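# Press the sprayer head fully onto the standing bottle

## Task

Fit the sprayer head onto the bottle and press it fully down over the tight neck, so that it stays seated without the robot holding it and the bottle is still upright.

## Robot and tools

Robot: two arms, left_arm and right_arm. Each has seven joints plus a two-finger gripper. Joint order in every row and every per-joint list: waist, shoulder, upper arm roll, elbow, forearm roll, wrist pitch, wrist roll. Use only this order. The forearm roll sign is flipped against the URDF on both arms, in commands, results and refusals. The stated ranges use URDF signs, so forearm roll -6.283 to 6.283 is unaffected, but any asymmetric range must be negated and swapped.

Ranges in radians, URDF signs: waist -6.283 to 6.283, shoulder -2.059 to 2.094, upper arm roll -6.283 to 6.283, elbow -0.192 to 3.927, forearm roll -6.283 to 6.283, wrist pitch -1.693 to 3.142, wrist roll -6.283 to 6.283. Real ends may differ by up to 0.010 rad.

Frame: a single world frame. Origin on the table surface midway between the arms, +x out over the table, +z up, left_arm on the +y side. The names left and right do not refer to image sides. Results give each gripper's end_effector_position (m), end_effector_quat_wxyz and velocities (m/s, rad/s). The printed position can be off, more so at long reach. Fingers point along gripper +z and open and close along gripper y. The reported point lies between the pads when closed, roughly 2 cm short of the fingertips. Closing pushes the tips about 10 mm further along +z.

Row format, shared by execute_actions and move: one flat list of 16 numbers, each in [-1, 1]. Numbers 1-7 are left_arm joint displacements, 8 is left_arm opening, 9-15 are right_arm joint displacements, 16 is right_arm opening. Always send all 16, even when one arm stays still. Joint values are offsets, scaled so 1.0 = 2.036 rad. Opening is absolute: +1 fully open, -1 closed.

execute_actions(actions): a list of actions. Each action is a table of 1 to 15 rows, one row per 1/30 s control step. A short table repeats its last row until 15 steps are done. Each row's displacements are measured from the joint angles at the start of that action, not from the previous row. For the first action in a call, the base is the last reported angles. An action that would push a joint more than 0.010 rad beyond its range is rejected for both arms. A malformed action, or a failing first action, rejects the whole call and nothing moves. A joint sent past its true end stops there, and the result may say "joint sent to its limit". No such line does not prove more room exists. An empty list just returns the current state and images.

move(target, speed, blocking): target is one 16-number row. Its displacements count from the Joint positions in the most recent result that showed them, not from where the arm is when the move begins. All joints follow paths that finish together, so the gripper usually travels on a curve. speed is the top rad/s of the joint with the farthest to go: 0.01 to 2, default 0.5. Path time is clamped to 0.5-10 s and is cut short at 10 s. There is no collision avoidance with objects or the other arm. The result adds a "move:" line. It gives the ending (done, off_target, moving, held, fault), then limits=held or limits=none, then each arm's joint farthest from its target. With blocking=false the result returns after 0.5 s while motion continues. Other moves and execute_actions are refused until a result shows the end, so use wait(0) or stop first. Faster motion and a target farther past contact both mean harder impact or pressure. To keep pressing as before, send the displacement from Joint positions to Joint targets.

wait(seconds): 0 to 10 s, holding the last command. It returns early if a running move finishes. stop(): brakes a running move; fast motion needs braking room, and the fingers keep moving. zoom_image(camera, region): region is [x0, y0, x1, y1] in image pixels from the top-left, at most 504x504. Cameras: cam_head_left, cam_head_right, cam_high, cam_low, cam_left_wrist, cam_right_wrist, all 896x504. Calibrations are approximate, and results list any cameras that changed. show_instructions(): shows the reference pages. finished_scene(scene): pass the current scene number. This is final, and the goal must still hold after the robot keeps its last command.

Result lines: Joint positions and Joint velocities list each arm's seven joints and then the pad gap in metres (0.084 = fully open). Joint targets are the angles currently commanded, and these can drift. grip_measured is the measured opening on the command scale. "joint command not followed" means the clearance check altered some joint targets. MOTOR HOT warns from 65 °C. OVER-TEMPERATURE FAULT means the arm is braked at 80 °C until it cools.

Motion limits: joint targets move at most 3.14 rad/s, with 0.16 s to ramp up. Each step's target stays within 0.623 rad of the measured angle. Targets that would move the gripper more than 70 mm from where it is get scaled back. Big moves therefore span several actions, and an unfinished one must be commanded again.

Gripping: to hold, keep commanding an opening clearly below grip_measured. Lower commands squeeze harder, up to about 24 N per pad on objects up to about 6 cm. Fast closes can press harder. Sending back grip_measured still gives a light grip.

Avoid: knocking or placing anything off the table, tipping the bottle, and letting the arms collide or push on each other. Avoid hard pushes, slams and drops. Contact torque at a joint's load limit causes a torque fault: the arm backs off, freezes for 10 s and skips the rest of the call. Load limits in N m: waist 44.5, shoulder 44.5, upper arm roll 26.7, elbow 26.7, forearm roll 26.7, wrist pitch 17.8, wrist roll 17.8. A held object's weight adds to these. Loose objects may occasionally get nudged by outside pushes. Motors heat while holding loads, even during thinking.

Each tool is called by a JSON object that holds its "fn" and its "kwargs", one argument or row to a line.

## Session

{"fn": "execute_actions", "kwargs": {
  "actions": []
}}

Scene clock: 0.00 s.
left_arm: end_effector_position=(-0.0202, +0.0323, +0.2626) grip_measured=+1.00 end_effector_quat_wxyz=(-0.534, +0.612, +0.539, +0.224) end_effector_velocity=(+0.000, -0.000, +0.000) end_effector_angular_velocity=(-0.001, -0.000, +0.000) | right_arm: end_effector_position=(+0.1248, -0.3372, +0.1740) grip_measured=+1.00 end_effector_quat_wxyz=(+0.209, +0.854, -0.468, -0.094) end_effector_velocity=(+0.000, -0.000, +0.000) end_effector_angular_velocity=(+0.000, -0.000, -0.001)
Joint names: [waist, shoulder, upper arm roll, elbow, forearm roll, wrist pitch, wrist roll]
Joint positions: left_arm=[-1.509  0.677  0.195  1.879  0.337  2.435 -2.897  0.084] | right_arm=[-0.022 -0.699  0.368  0.402  0.006  1.465  1.09   0.084]
Joint velocities: left_arm=[ 0.    -0.001 -0.     0.    -0.    -0.001 -0.     0.   ] | right_arm=[-0. -0. -0.  0. -0. -0.  0.  0.]
Joint targets: left_arm=[-1.509 0.677 0.195 1.879 0.337 2.435 -2.897] | right_arm=[-0.022 -0.699 0.368 0.402 0.006 1.465 1.090]
camera_calibration (this result's frames):
cam_left_wrist: T_world_to_cam=[[0.912174, 0.128275, -0.38921, 0.146359], [-0.309956, -0.405333, -0.860019, 0.297941], [-0.268078, 0.905125, -0.329974, 0.185011], [0, 0, 0, 1]] pos_world=[0.00844126, -0.0654671, 0.374248]
cam_right_wrist: T_world_to_cam=[[-0.766363, -0.465016, 0.443224, -0.107155], [-0.534086, 0.844605, -0.0373385, 0.42049], [-0.356986, -0.265335, -0.895633, 0.240368], [0, 0, 0, 1]] pos_world=[0.228266, -0.341199, 0.278476]

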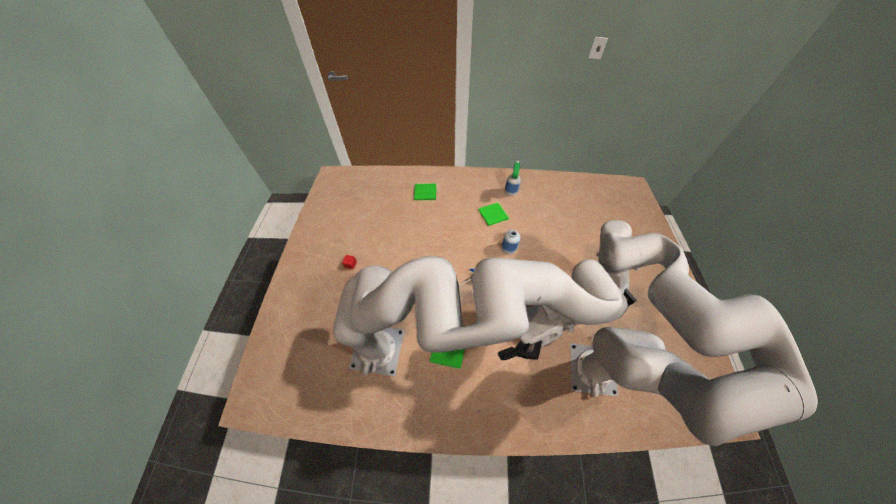

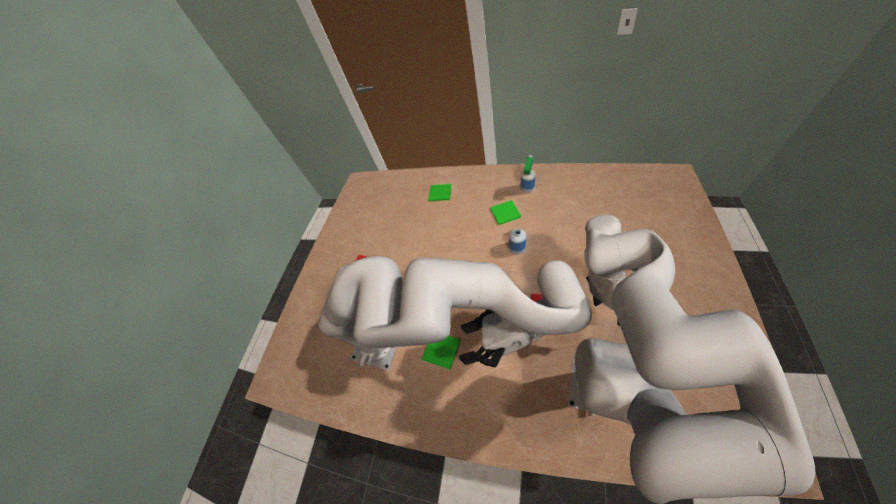

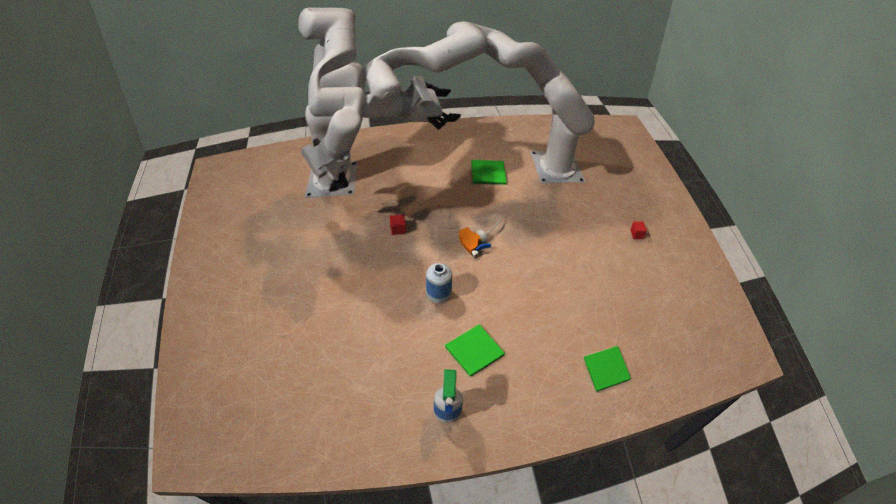

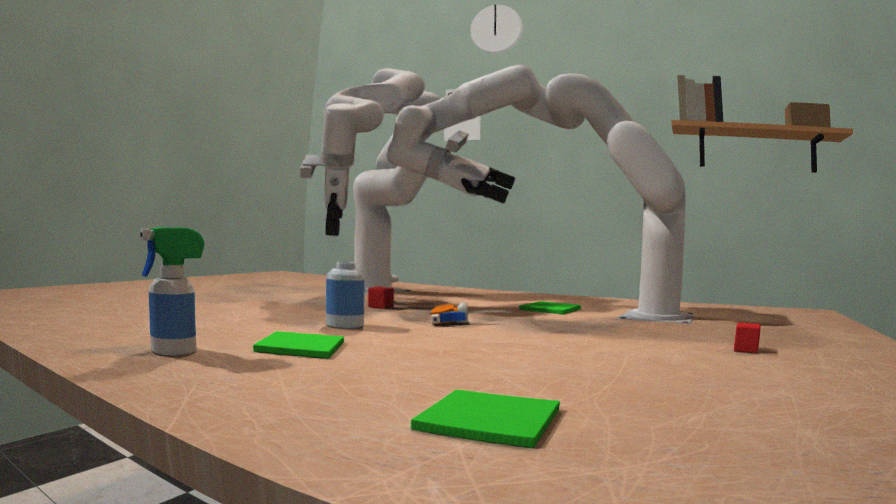

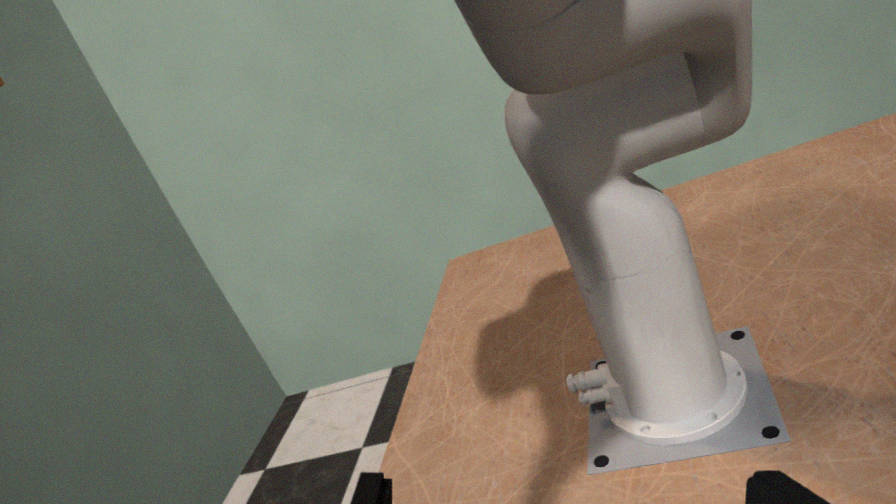

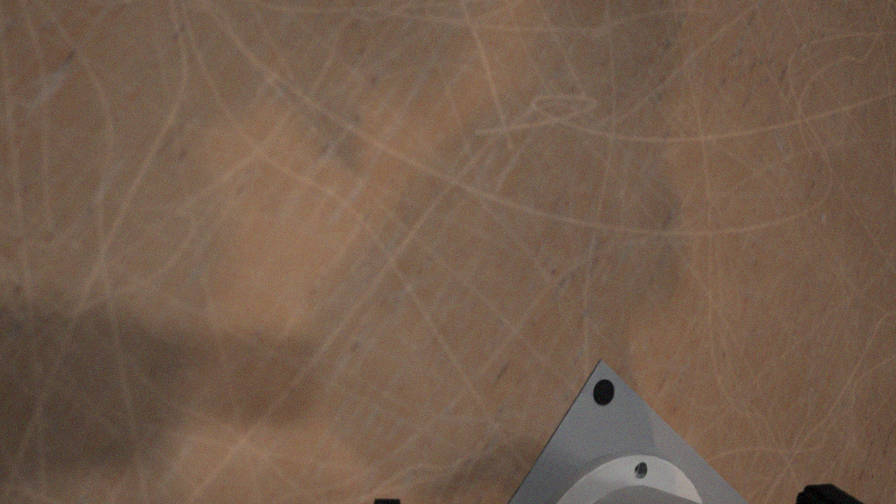

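{"fn": "move", "kwargs": {
  "target": [0,-0.4,0,0,0,0,0,1,0,0,0,0,0,0,0,1]
}}

{"fn": "move", "kwargs": {
  "target": [0.9,0,-0.1,-0.3,-0.165,-0.5,1,1,0,0,0,0,0,0,0,1],
  "speed": 0.8
}}

Scene clock: 3.20 s.
left_arm: end_effector_position=(-0.0184, +0.1453, +0.5337) grip_measured=+1.00 end_effector_quat_wxyz=(-0.251, +0.774, +0.581, -0.011) end_effector_velocity=(+0.000, +0.001, +0.001) end_effector_angular_velocity=(-0.005, -0.001, +0.001) | right_arm: end_effector_position=(+0.1248, -0.3372, +0.1740) grip_measured=+1.00 end_effector_quat_wxyz=(+0.209, +0.854, -0.468, -0.094) end_effector_velocity=(-0.000, -0.000, -0.000) end_effector_angular_velocity=(-0.001, +0.000, +0.001)
Joint names: [waist, shoulder, upper arm roll, elbow, forearm roll, wrist pitch, wrist roll]
Joint positions: left_arm=[-1.509 -0.137  0.195  1.879  0.337  2.435 -2.897  0.084] | right_arm=[-0.022 -0.699  0.368  0.402  0.006  1.465  1.09   0.084]
Joint velocities: left_arm=[ 0.    -0.004  0.     0.002 -0.     0.001 -0.    -0.   ] | right_arm=[-0.     0.     0.001 -0.     0.    -0.    -0.     0.   ]
Joint targets: left_arm=[-1.509 -0.138 0.195 1.879 0.337 2.435 -2.897] | right_arm=[-0.022 -0.699 0.368 0.402 0.006 1.465 1.090]
move: done; limits=none; left_arm: farthest joint: the waist, 0.000 radians from its target (0.000 radians at the start); right_arm: farthest joint: the waist, 0.000 radians from its target (0.000 radians at the start)
camera_calibration (this result's frames):
cam_left_wrist: T_world_to_cam=[[0.907036, -0.199122, -0.370993, 0.273522], [-0.317758, -0.901812, -0.292858, 0.34673], [-0.276251, 0.383519, -0.881248, 0.542484], [0, 0, 0, 1]] pos_world=[0.011944, 0.159096, 0.681081]
cam_right_wrist: T_world_to_cam=[[-0.766363, -0.465016, 0.443224, -0.107155], [-0.534086, 0.844605, -0.0373385, 0.42049], [-0.356986, -0.265335, -0.895633, 0.240368], [0, 0, 0, 1]] pos_world=[0.228266, -0.341199, 0.278476]

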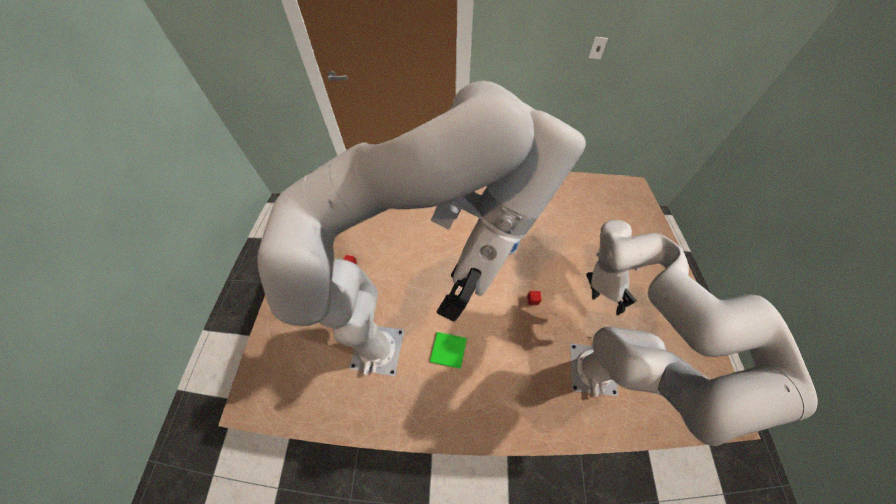

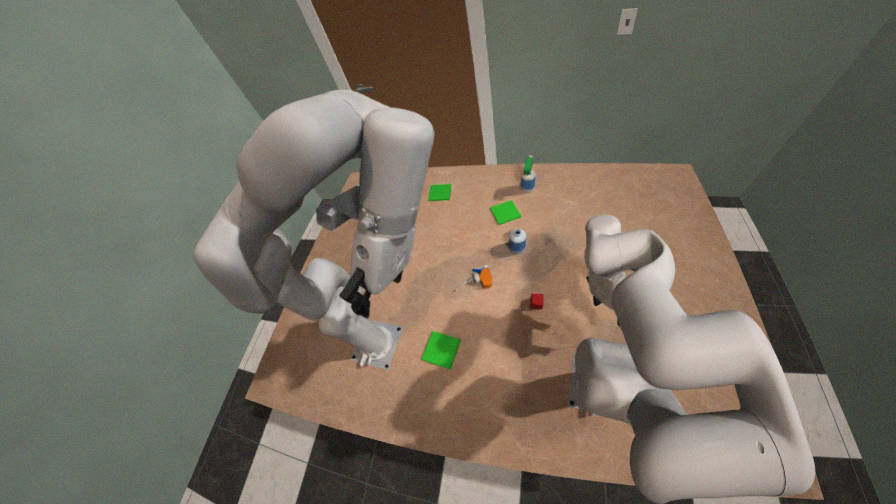

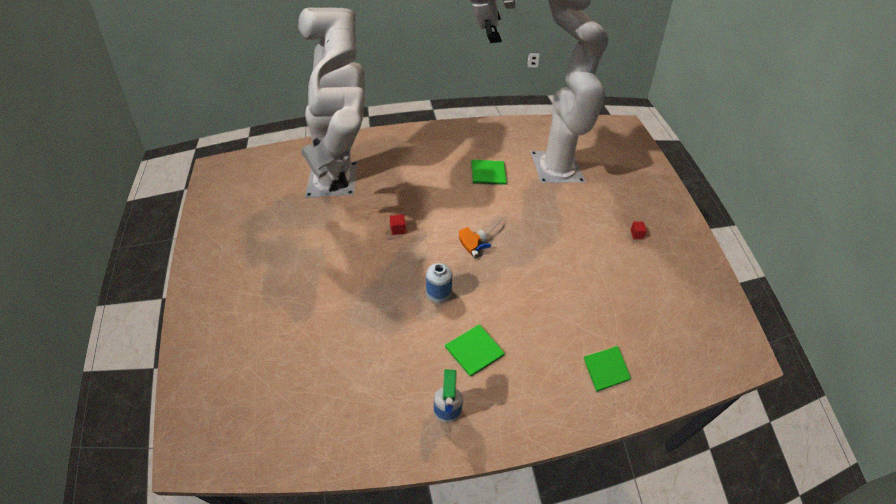

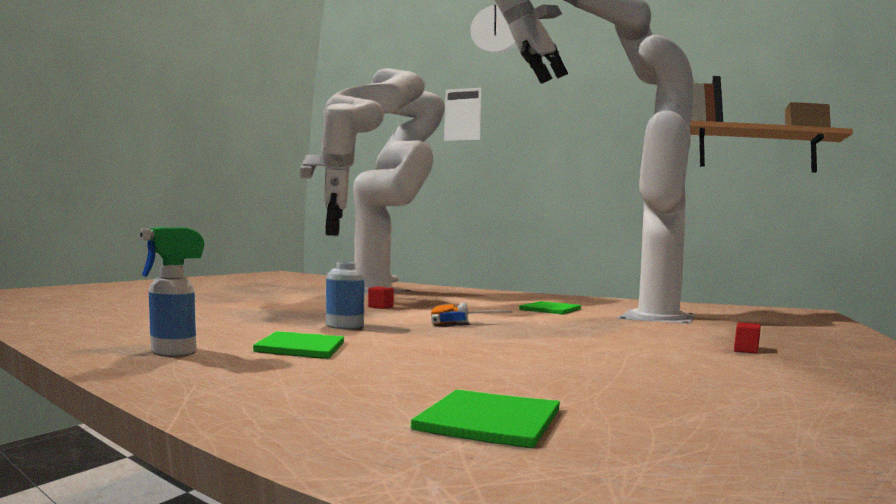

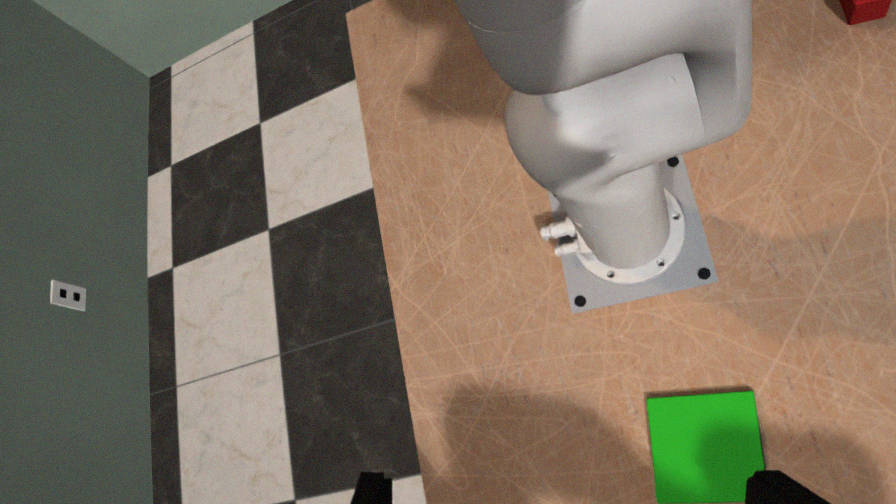

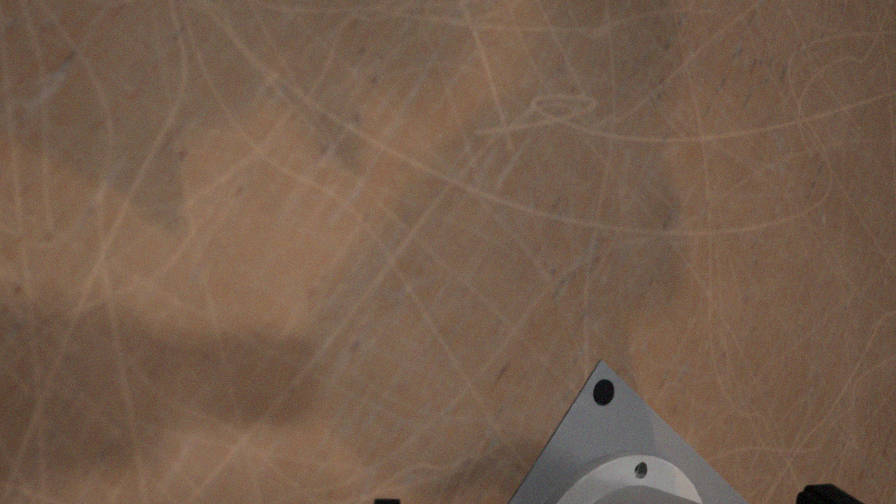

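Scene clock: 6.47 s.
left_arm: end_effector_position=(+0.4261, +0.5048, +0.3322) grip_measured=+1.00 end_effector_quat_wxyz=(-0.002, +0.853, +0.522, -0.006) end_effector_velocity=(-0.000, +0.002, -0.000) end_effector_angular_velocity=(+0.000, -0.001, +0.003) | right_arm: end_effector_position=(+0.1248, -0.3372, +0.1740) grip_measured=+1.00 end_effector_quat_wxyz=(+0.209, +0.854, -0.468, -0.094) end_effector_velocity=(+0.000, -0.000, -0.000) end_effector_angular_velocity=(-0.000, -0.001, -0.000)
Joint names: [waist, shoulder, upper arm roll, elbow, forearm roll, wrist pitch, wrist roll]
Joint positions: left_arm=[ 0.323 -0.137 -0.009  1.269  0.002  1.417 -0.862  0.084] | right_arm=[-0.022 -0.699  0.368  0.402  0.006  1.465  1.09   0.084]
Joint velocities: left_arm=[ 0.003 -0.     0.002 -0.001 -0.    -0.002  0.001 -0.   ] | right_arm=[-0.001  0.     0.    -0.     0.    -0.001  0.    -0.   ]
Joint targets: left_arm=[0.323 -0.137 -0.008 1.268 0.002 1.417 -0.861] | right_arm=[-0.022 -0.699 0.368 0.402 0.006 1.465 1.090]
move: done; limits=none; left_arm: farthest joint: the waist, 0.001 radians from its target (1.832 radians at the start); right_arm: farthest joint: the waist, 0.000 radians from its target (0.000 radians at the start)
camera_calibration (this result's frames):
cam_left_wrist: T_world_to_cam=[[0.896185, -0.443098, 0.0227281, -0.135819], [-0.443062, -0.896465, -0.006903, 0.708845], [0.0234336, -0.00388357, -0.999718, 0.457026], [0, 0, 0, 1]] pos_world=[0.425071, 0.577048, 0.464877]
cam_right_wrist: T_world_to_cam=[[-0.766363, -0.465016, 0.443224, -0.107155], [-0.534086, 0.844605, -0.0373385, 0.42049], [-0.356986, -0.265335, -0.895633, 0.240368], [0, 0, 0, 1]] pos_world=[0.228266, -0.341199, 0.278476]

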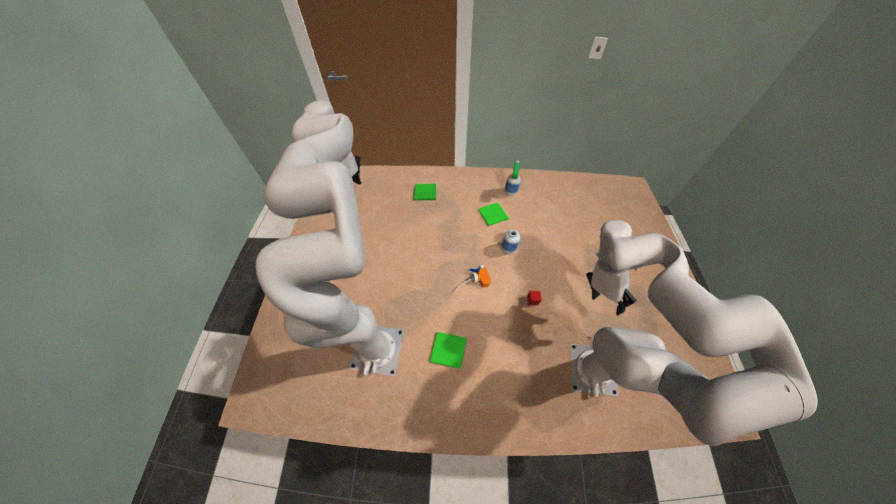

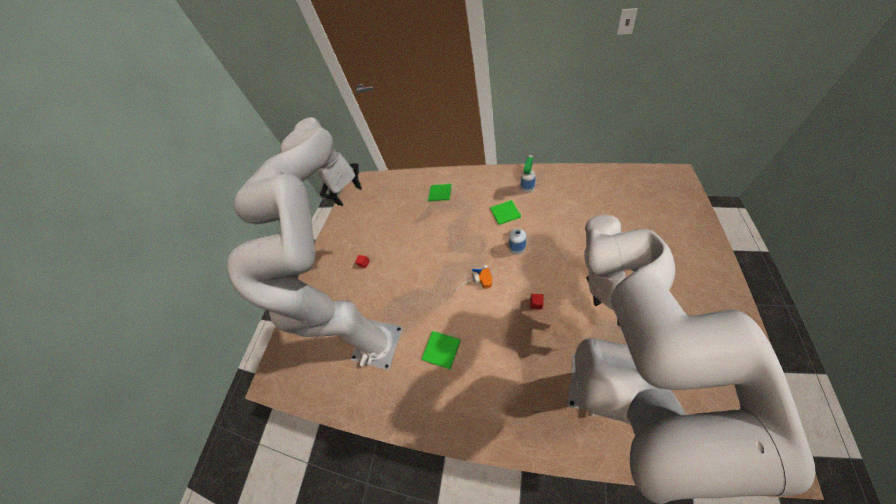

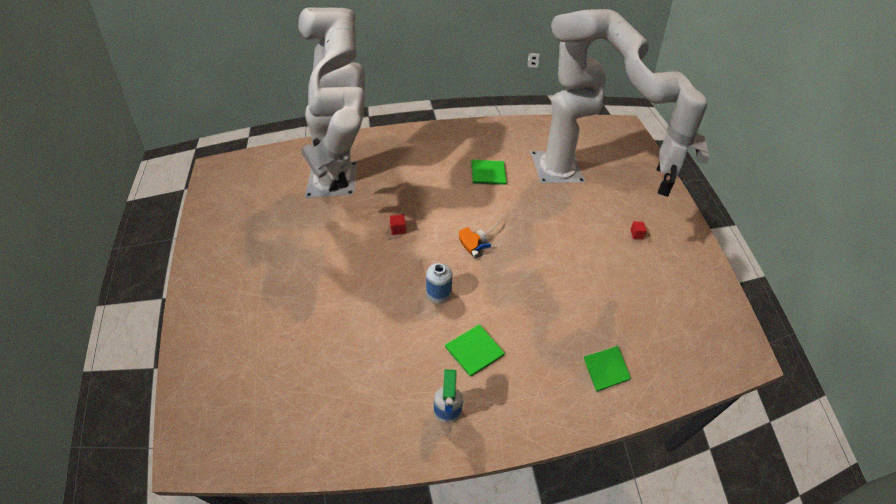

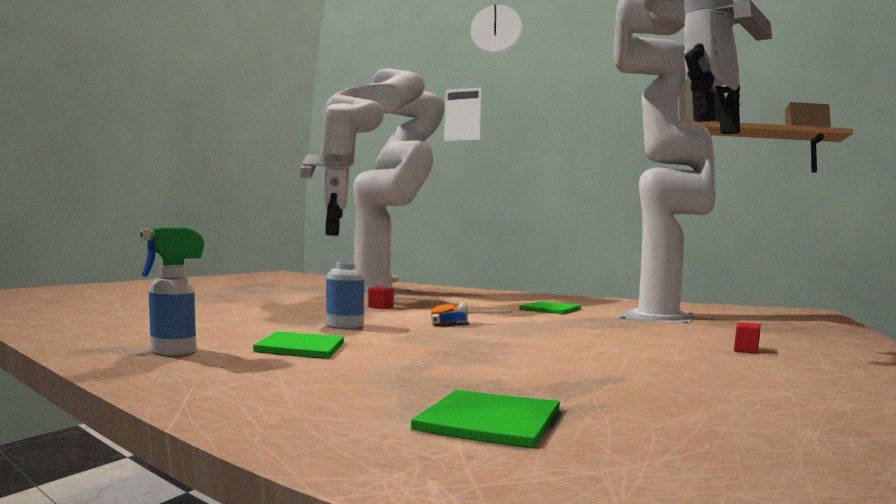

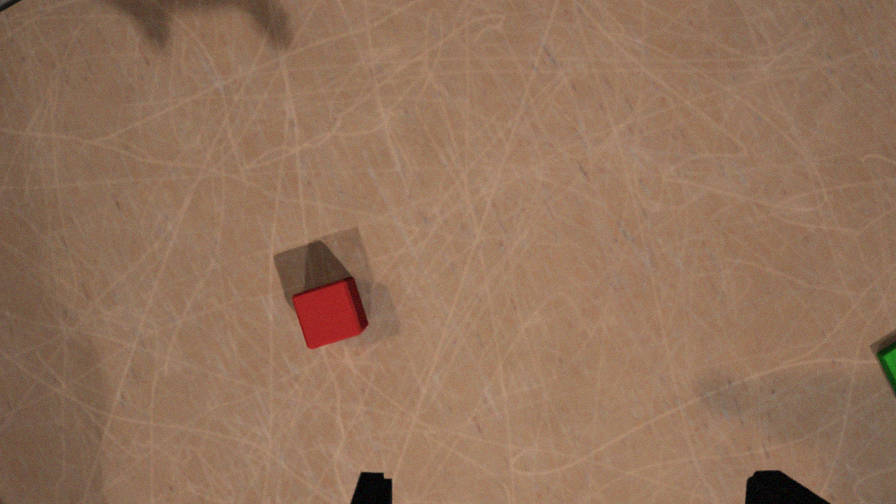

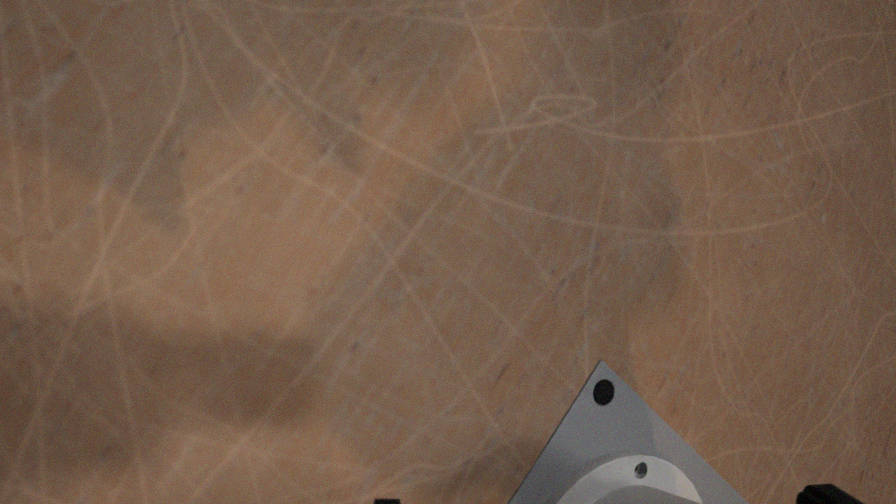

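{"fn": "move", "kwargs": {
  "target": [0,0,0,0,0,0,0,1,0.528,0.433,-0.181,0.4435,-0.003,-0.168,0.481,-0.1],
  "speed": 0.6
}}

Scene clock: 9.17 s.
left_arm: end_effector_position=(+0.4261, +0.5048, +0.3322) grip_measured=+1.00 end_effector_quat_wxyz=(-0.002, +0.853, +0.522, -0.006) end_effector_velocity=(+0.000, -0.001, +0.000) end_effector_angular_velocity=(+0.000, -0.001, -0.001) | right_arm: end_effector_position=(+0.2697, +0.0795, +0.2153) grip_measured=-0.11 end_effector_quat_wxyz=(+0.000, +0.839, -0.543, +0.000) end_effector_velocity=(-0.001, +0.002, -0.000) end_effector_angular_velocity=(+0.001, -0.000, +0.004)
Joint names: [waist, shoulder, upper arm roll, elbow, forearm roll, wrist pitch, wrist roll]
Joint positions: left_arm=[ 0.323 -0.137 -0.009  1.269  0.002  1.417 -0.862  0.084] | right_arm=[ 1.052  0.182 -0.     1.304  0.     1.123  2.069  0.039]
Joint velocities: left_arm=[-0.002 -0.     0.    -0.    -0.    -0.001 -0.    -0.   ] | right_arm=[ 0.003  0.002  0.002  0.002  0.    -0.001  0.001 -0.   ]
Joint targets: left_arm=[0.323 -0.137 -0.009 1.269 0.002 1.417 -0.862] | right_arm=[1.053 0.183 0.000 1.305 0.000 1.123 2.069]
move: done; limits=none; left_arm: farthest joint: the waist, 0.000 radians from its target (0.000 radians at the start); right_arm: farthest joint: the waist, 0.000 radians from its target (1.075 radians at the start)
camera_calibration (this result's frames):
cam_left_wrist: T_world_to_cam=[[0.896185, -0.443098, 0.022728, -0.135819], [-0.443061, -0.896465, -0.00690297, 0.708845], [0.0234335, -0.00388355, -0.999718, 0.457026], [0, 0, 0, 1]] pos_world=[0.425071, 0.577048, 0.464877]
cam_right_wrist: T_world_to_cam=[[-0.917376, -0.398021, 0.0000355468, 0.310121], [-0.398018, 0.917371, 0.00333985, 0.0962295], [-0.00136194, 0.00304975, -0.999994, 0.344804], [0, 0, 0, 1]] pos_world=[0.323268, 0.0341046, 0.344469]

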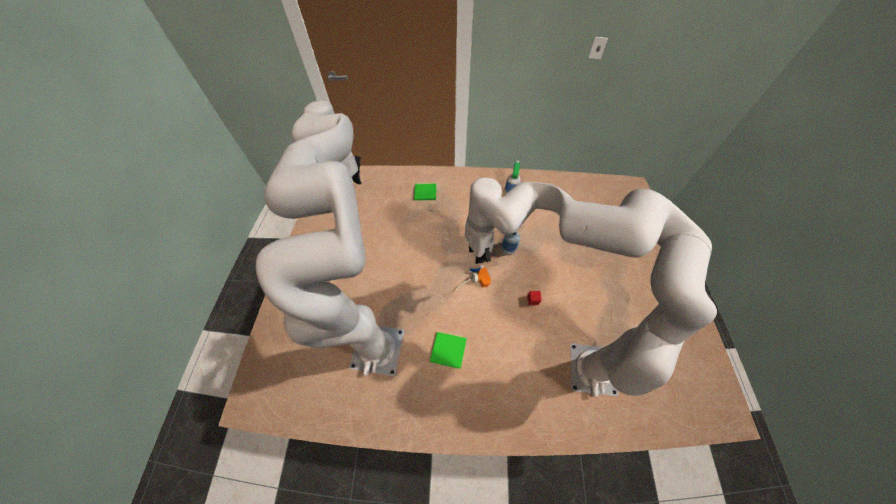

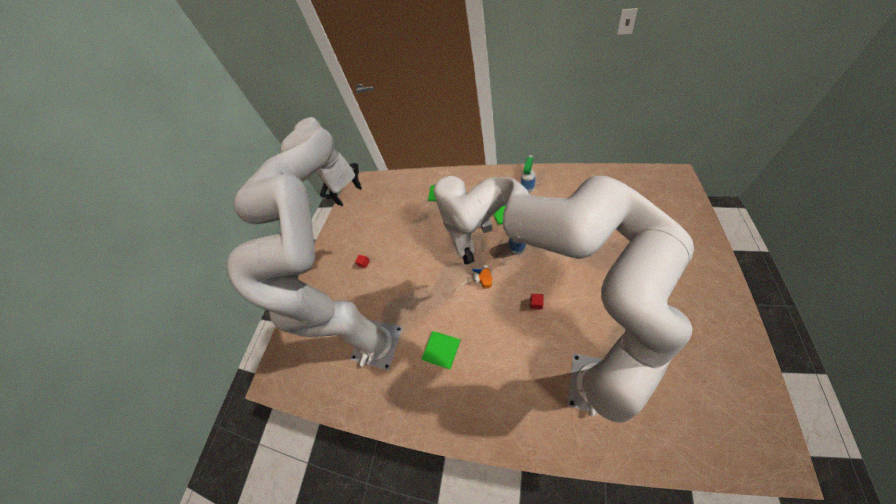

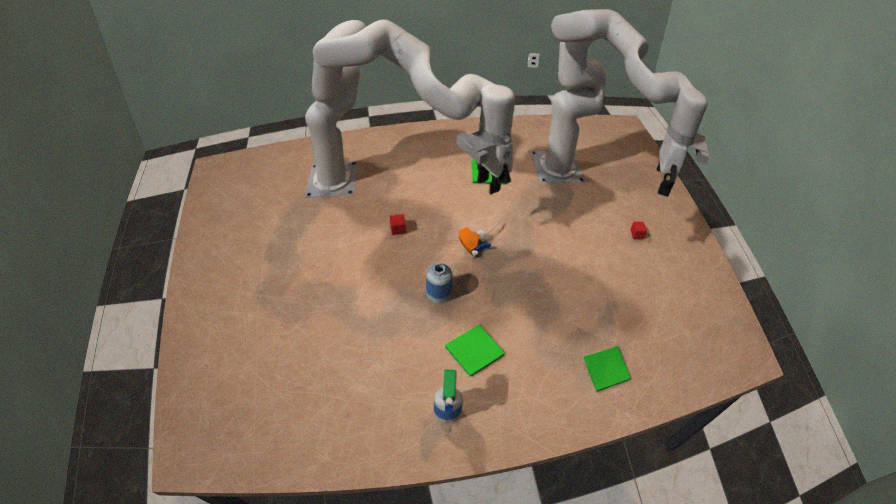

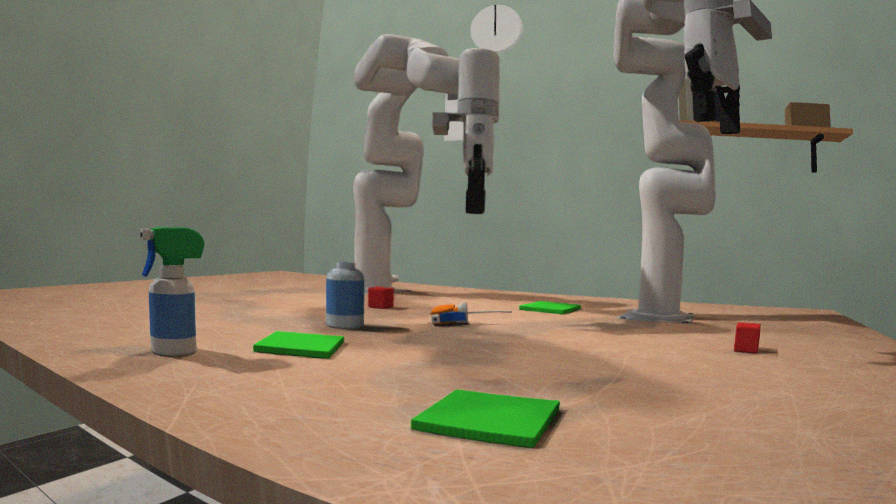

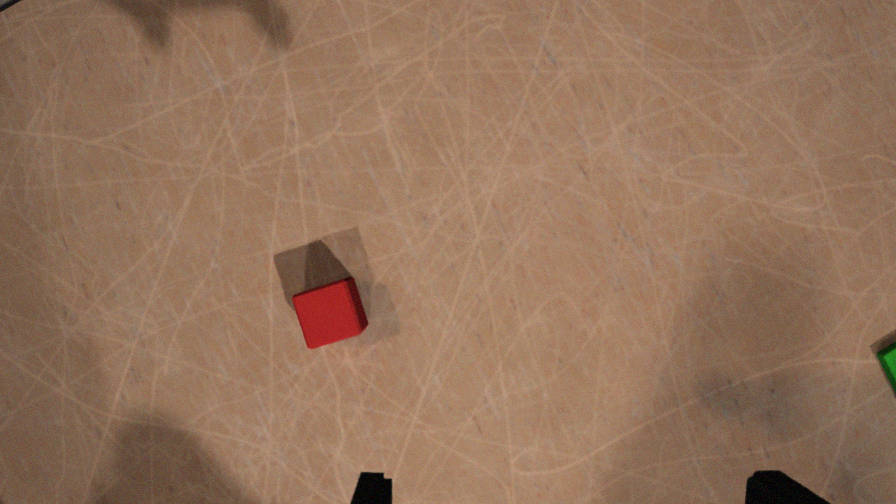

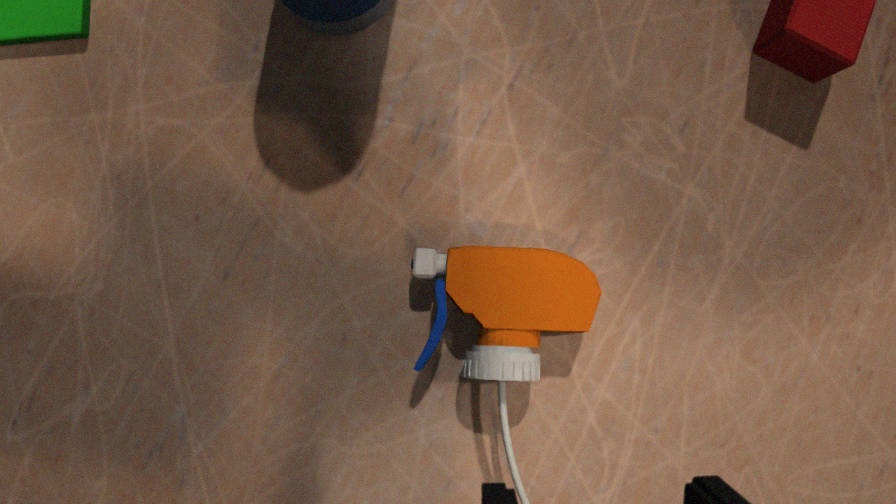

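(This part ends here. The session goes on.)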